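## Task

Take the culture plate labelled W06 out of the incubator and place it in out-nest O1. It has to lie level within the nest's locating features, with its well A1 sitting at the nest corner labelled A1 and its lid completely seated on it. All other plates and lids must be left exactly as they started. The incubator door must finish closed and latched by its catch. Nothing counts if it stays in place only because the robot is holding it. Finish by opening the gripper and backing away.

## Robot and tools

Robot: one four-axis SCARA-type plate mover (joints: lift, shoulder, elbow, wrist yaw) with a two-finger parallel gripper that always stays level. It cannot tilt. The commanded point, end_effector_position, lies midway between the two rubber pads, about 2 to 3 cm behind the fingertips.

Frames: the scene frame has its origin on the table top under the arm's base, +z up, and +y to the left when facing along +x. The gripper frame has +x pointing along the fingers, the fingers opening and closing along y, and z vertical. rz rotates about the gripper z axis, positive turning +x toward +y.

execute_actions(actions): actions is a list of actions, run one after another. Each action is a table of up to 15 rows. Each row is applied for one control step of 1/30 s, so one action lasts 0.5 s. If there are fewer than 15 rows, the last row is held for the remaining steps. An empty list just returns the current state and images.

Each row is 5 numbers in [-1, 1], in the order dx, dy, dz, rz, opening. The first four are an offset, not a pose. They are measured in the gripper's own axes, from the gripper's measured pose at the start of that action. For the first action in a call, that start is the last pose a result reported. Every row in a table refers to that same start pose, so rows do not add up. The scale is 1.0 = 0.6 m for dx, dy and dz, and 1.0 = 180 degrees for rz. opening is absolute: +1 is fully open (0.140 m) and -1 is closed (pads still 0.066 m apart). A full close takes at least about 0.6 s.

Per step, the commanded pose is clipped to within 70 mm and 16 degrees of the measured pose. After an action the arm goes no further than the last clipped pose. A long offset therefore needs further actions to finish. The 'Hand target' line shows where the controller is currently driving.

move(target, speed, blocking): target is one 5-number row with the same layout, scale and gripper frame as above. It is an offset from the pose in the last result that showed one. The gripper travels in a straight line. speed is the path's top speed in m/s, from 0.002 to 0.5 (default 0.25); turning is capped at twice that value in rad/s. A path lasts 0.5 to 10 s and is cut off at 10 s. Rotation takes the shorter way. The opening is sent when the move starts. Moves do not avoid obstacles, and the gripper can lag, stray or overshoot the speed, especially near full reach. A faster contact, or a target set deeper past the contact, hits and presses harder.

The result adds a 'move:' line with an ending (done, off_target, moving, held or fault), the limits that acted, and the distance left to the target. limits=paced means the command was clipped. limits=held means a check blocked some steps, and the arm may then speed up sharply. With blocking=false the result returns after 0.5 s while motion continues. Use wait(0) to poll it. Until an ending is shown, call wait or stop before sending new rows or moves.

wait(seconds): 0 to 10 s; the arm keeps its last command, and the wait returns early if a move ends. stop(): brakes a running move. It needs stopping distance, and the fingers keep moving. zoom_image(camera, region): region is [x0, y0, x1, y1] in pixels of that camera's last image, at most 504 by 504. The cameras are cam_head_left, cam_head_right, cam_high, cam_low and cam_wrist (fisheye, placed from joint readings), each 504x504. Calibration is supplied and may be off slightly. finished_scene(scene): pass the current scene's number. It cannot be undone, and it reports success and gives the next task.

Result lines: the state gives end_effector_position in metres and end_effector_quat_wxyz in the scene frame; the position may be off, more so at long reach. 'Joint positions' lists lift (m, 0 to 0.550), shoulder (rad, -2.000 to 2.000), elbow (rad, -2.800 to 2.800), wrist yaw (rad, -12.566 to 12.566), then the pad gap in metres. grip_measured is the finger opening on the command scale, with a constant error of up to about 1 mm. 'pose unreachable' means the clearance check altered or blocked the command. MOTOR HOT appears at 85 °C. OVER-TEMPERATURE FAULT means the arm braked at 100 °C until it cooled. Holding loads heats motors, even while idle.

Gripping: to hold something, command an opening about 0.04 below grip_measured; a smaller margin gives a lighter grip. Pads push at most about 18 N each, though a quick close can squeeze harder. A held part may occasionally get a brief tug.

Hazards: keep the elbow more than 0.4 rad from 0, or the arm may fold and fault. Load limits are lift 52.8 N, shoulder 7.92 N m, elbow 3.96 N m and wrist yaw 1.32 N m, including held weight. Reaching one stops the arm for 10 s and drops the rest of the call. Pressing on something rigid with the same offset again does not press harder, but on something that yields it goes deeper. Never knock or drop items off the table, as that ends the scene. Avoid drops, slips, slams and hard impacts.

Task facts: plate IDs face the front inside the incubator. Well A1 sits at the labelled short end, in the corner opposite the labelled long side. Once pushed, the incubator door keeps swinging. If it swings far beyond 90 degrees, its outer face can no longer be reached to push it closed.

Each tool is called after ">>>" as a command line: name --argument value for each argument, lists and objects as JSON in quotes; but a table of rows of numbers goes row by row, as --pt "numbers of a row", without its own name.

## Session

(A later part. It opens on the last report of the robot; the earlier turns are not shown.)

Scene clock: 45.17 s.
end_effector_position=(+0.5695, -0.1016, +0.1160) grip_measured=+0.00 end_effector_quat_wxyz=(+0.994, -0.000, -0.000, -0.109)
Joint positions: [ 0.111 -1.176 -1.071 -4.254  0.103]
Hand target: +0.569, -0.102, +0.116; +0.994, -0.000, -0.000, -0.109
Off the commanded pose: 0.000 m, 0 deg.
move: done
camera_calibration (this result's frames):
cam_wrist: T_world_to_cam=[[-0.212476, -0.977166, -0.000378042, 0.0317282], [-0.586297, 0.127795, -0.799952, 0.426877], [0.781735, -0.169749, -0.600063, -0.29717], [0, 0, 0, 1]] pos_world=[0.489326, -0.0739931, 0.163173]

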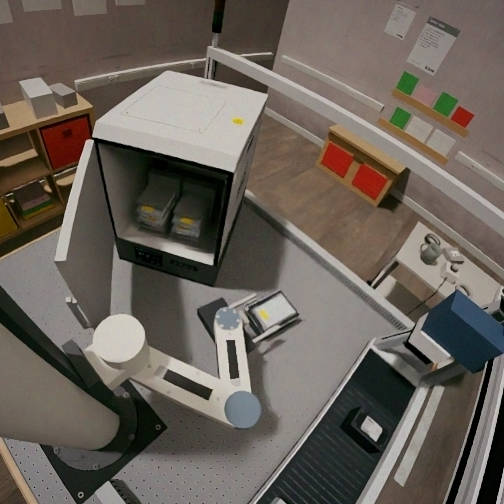

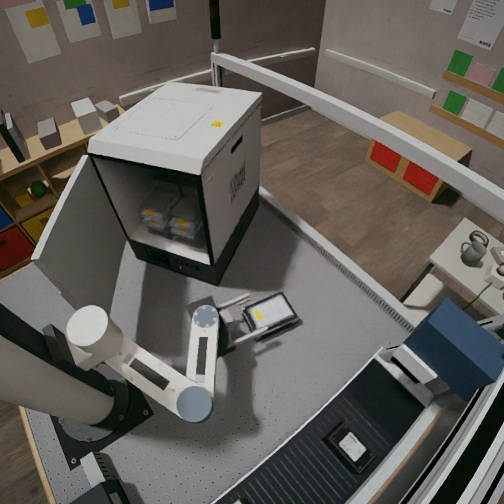

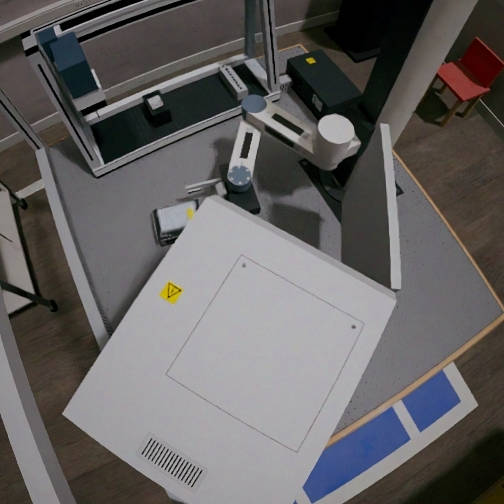

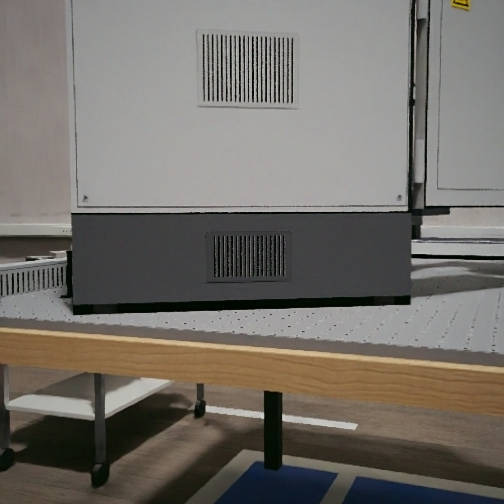

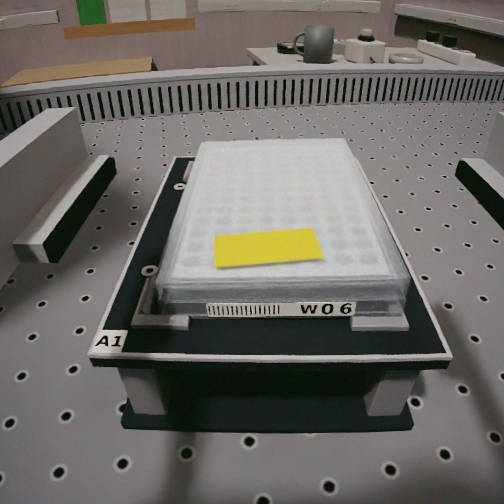

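>>> move --target '[0.12, 0.0075, -0.05, 0, 0.0]' --speed 0.06

>>> move --target '[0, 0, -0.0275, 0, 0.0]' --speed 0.03

>>> move --target '[0, 0, 0, 0, -0.46]'

>>> move --target '[0, 0, 0, 0, 0.0]'

>>> move --target '[-0.12, 0, 0.08, 0, 0.0]' --speed 0.08

>>> zoom_image --camera "cam_head_right" --region '[220, 270, 320, 345]'

>>> zoom_image --camera "cam_high" --region '[130, 180, 230, 255]'

Scene clock: 46.93 s.
end_effector_position=(+0.6407, -0.1129, +0.0859) grip_measured=+0.00 end_effector_quat_wxyz=(+0.994, -0.000, -0.000, -0.109)
Joint positions: [ 0.081 -1.019 -1.415 -4.068  0.103]
Hand target: +0.641, -0.113, +0.086; +0.994, -0.000, -0.000, -0.109
Off the commanded pose: 0.000 m, 0 deg.
move: done
camera_calibration (this result's frames):
cam_wrist: T_world_to_cam=[[-0.212949, -0.977063, -0.000378042, 0.0361828], [-0.586235, 0.128079, -0.799952, 0.446066], [0.781653, -0.170128, -0.600063, -0.372813], [0, 0, 0, 1]] pos_world=[0.560615, -0.0852044, 0.133134]

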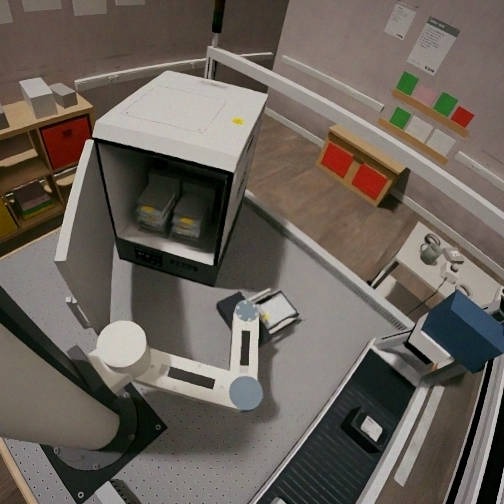

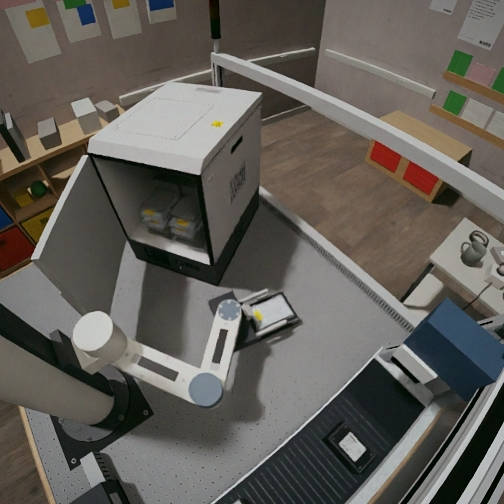

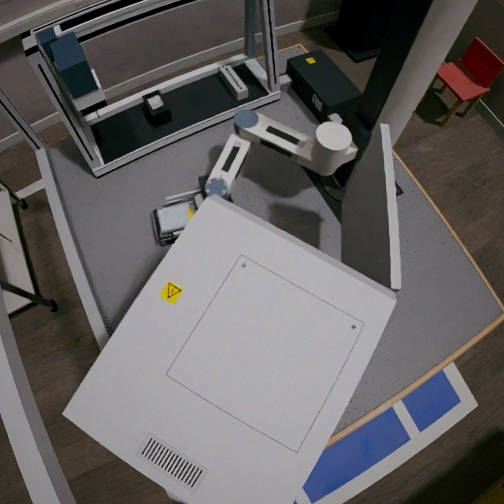

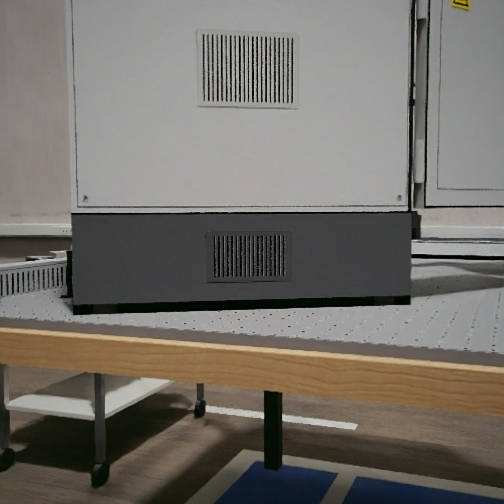

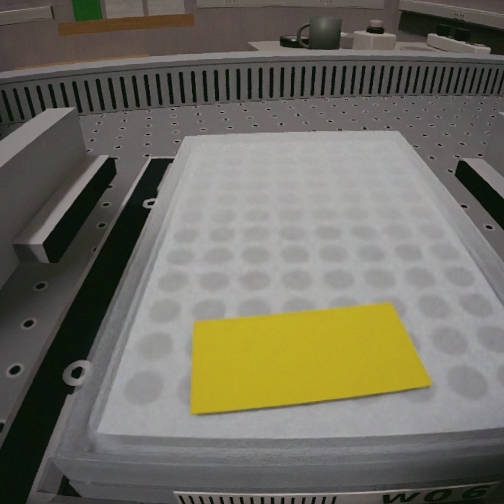

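Scene clock: 47.70 s.
end_effector_position=(+0.6407, -0.1129, +0.0694) grip_measured=+0.00 end_effector_quat_wxyz=(+0.994, -0.000, -0.000, -0.109)
Joint positions: [ 0.064 -1.019 -1.415 -4.068  0.103]
Hand target: +0.641, -0.113, +0.069; +0.994, -0.000, -0.000, -0.109
Off the commanded pose: 0.000 m, 0 deg.
move: done
camera_calibration (this result's frames):
cam_wrist: T_world_to_cam=[[-0.212943, -0.977064, -0.000378042, 0.0361742], [-0.586236, 0.128075, -0.799952, 0.432816], [0.781654, -0.170123, -0.600063, -0.382751], [0, 0, 0, 1]] pos_world=[0.560614, -0.0852031, 0.116571]

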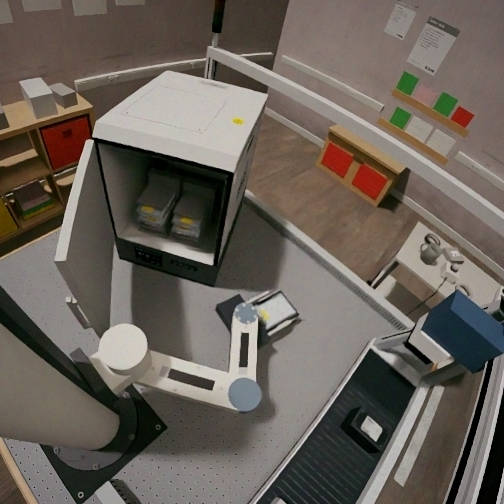

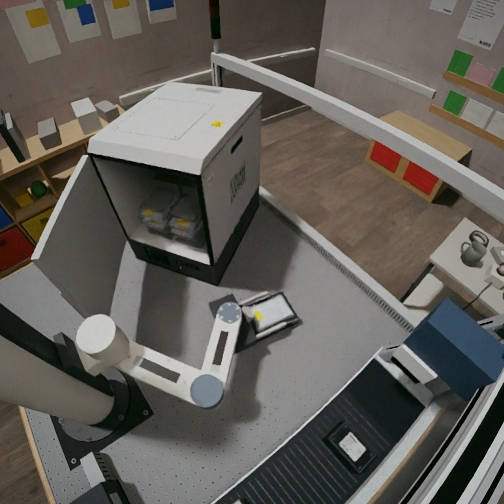

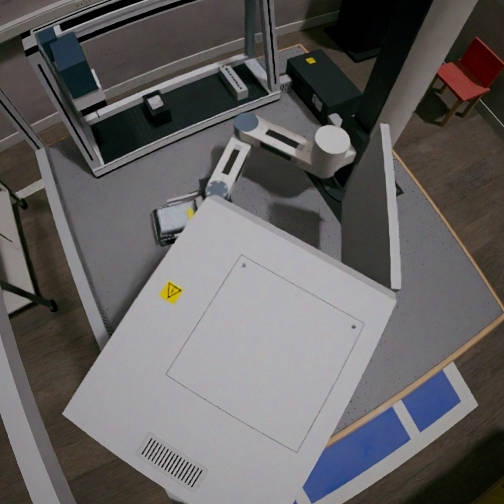

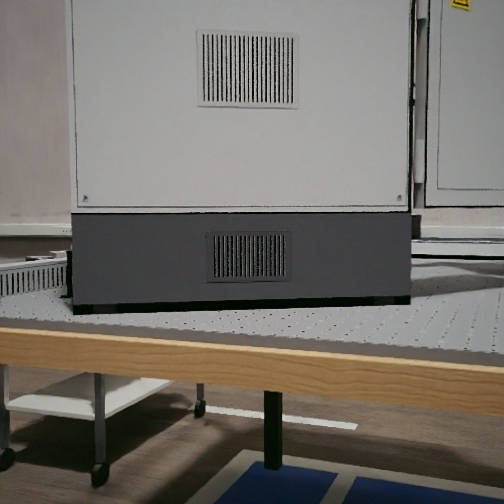

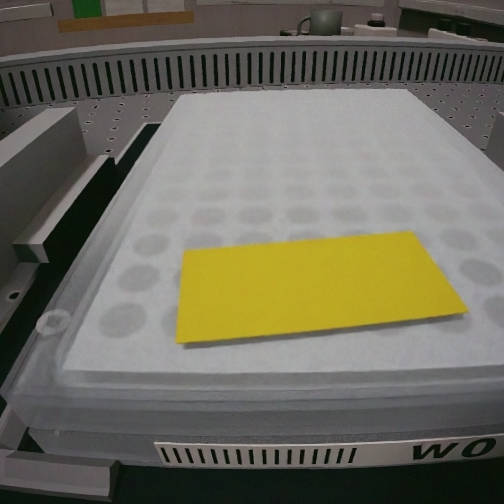

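Scene clock: 48.20 s.
end_effector_position=(+0.6407, -0.1131, +0.0694) grip_measured=-0.46 end_effector_quat_wxyz=(+0.994, -0.000, -0.000, -0.109)
Joint positions: [ 0.064 -1.02  -1.415 -4.068  0.086]
Hand target: +0.641, -0.113, +0.069; +0.994, -0.000, -0.000, -0.109
Off the commanded pose: 0.000 m, 0 deg.
move: done
camera_calibration (this result's frames):
cam_wrist: T_world_to_cam=[[-0.213605, -0.97692, -0.000378042, 0.0364188], [-0.586149, 0.128472, -0.799952, 0.432817], [0.781538, -0.170652, -0.600063, -0.382753], [0, 0, 0, 1]] pos_world=[0.560611, -0.0853442, 0.116571]

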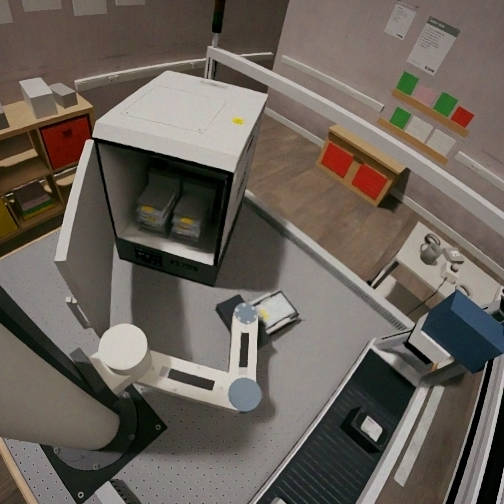

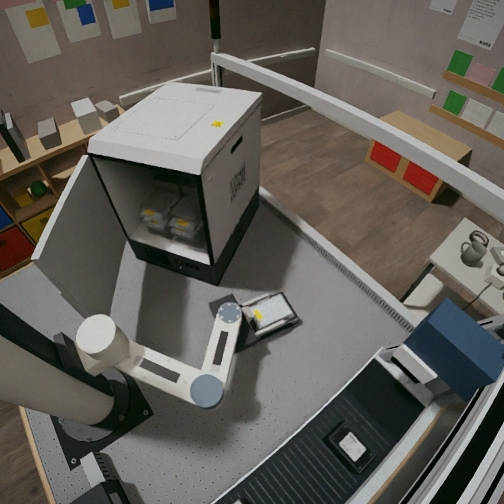

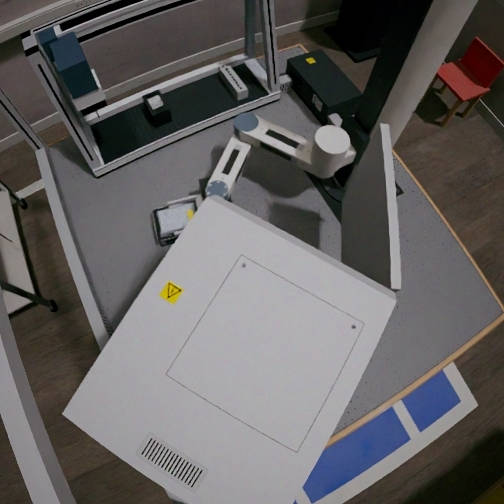

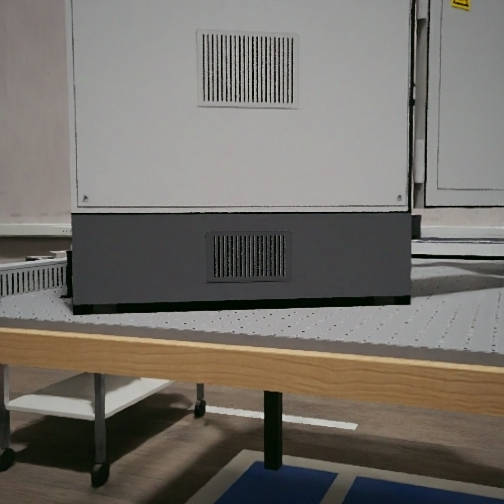

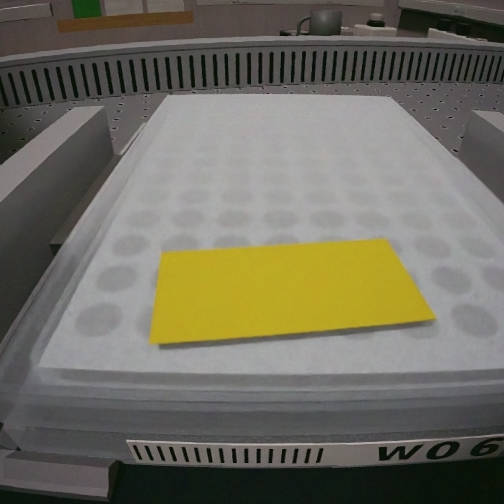

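Scene clock: 48.70 s.
end_effector_position=(+0.6407, -0.1131, +0.0694) grip_measured=+0.00 end_effector_quat_wxyz=(+0.994, -0.000, -0.000, -0.109)
Joint positions: [ 0.064 -1.02  -1.415 -4.068  0.103]
Hand target: +0.641, -0.113, +0.069; +0.994, -0.000, -0.000, -0.109
Off the commanded pose: 0.000 m, 0 deg.
move: done
camera_calibration (this result's frames):
cam_wrist: T_world_to_cam=[[-0.213627, -0.976915, -0.000378042, 0.0364219], [-0.586146, 0.128485, -0.799952, 0.432817], [0.781534, -0.17067, -0.600063, -0.382752], [0, 0, 0, 1]] pos_world=[0.560609, -0.0853538, 0.116571]

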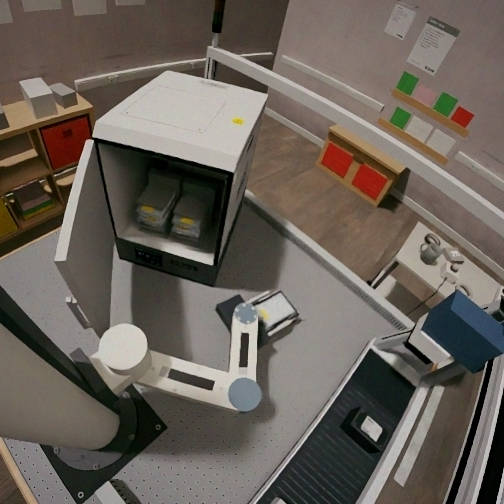

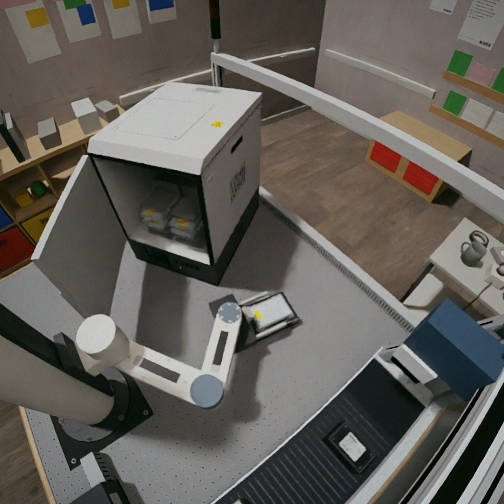

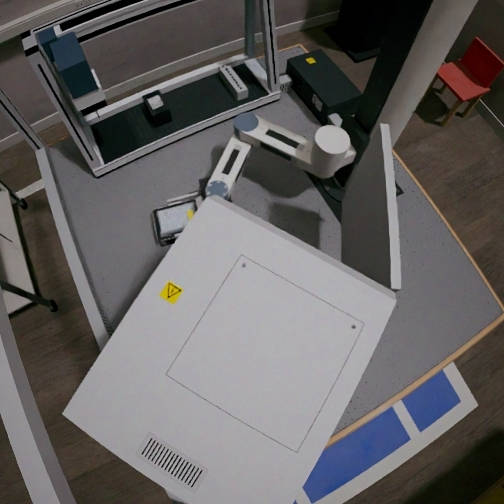

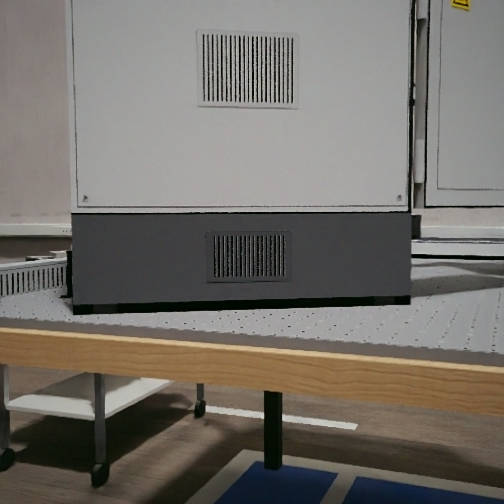

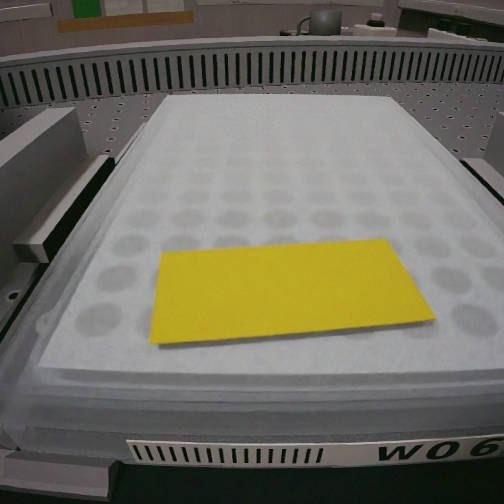

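Scene clock: 50.07 s.
end_effector_position=(+0.5704, -0.0973, +0.1174) grip_measured=+0.00 end_effector_quat_wxyz=(+0.994, -0.000, -0.000, -0.109)
Joint positions: [ 0.112 -1.16  -1.07  -4.272  0.103]
Hand target: +0.570, -0.097, +0.117; +0.994, -0.000, -0.000, -0.109
Off the commanded pose: 0.000 m, 0 deg.
move: done
camera_calibration (this result's frames):
cam_wrist: T_world_to_cam=[[-0.213138, -0.977022, -0.000378042, 0.0364995], [-0.586211, 0.128192, -0.799952, 0.428053], [0.78162, -0.170278, -0.600063, -0.296305], [0, 0, 0, 1]] pos_world=[0.490306, -0.0696662, 0.164634]

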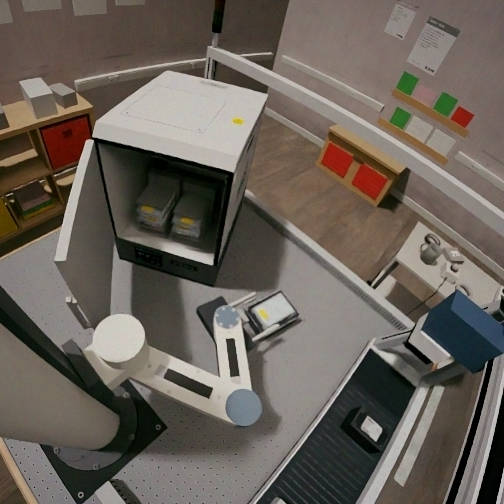

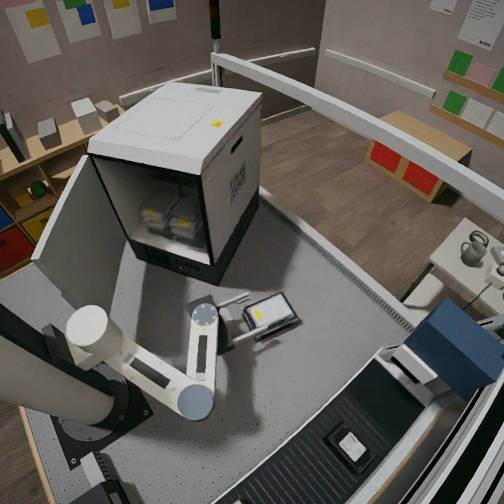

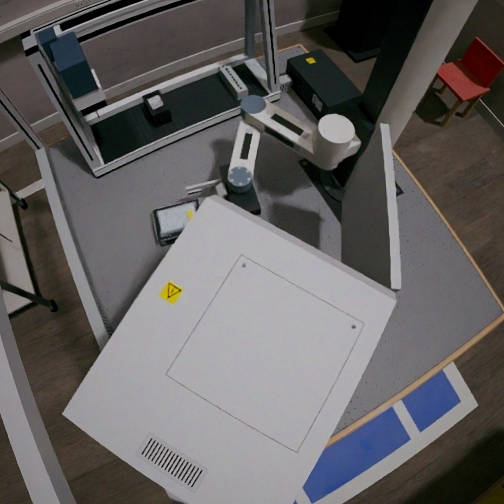

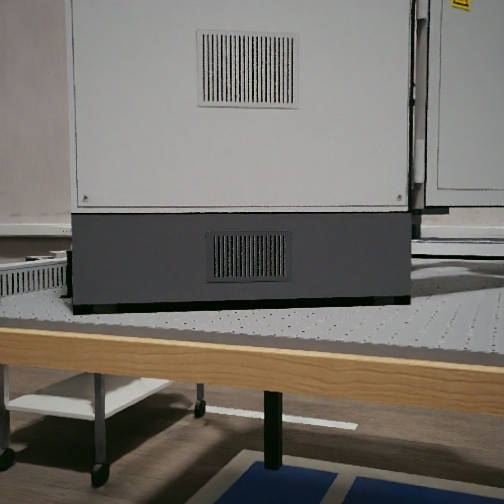

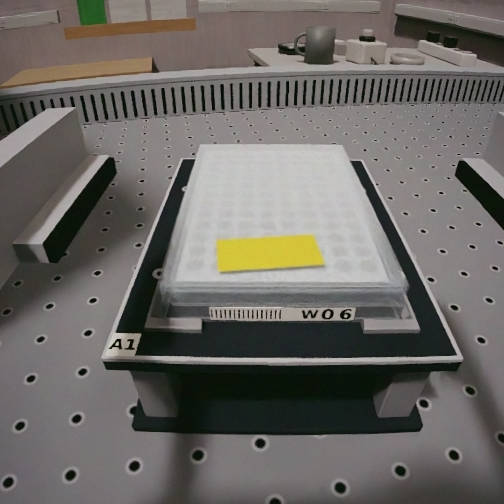

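Region (220, 270, 320, 345) of cam_head_right's 504x504 image, scaled by 5.040, with more detail than that image has; it fills the top 378 rows of this view, and the rest is white.

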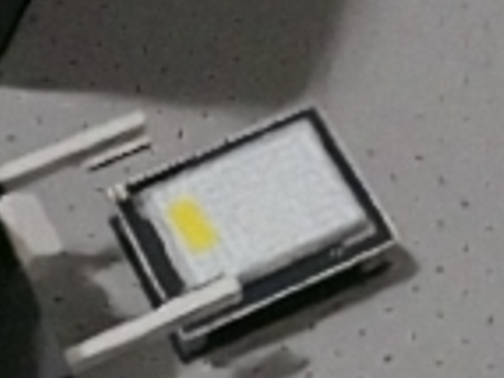

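Region (130, 180, 230, 255) of cam_high's 504x504 image, scaled by 5.040, with more detail than that image has; it fills the top 378 rows of this view, and the rest is white.

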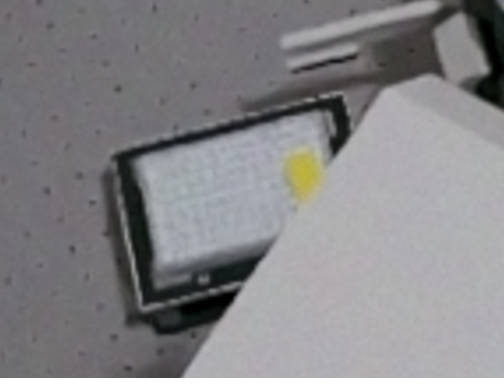

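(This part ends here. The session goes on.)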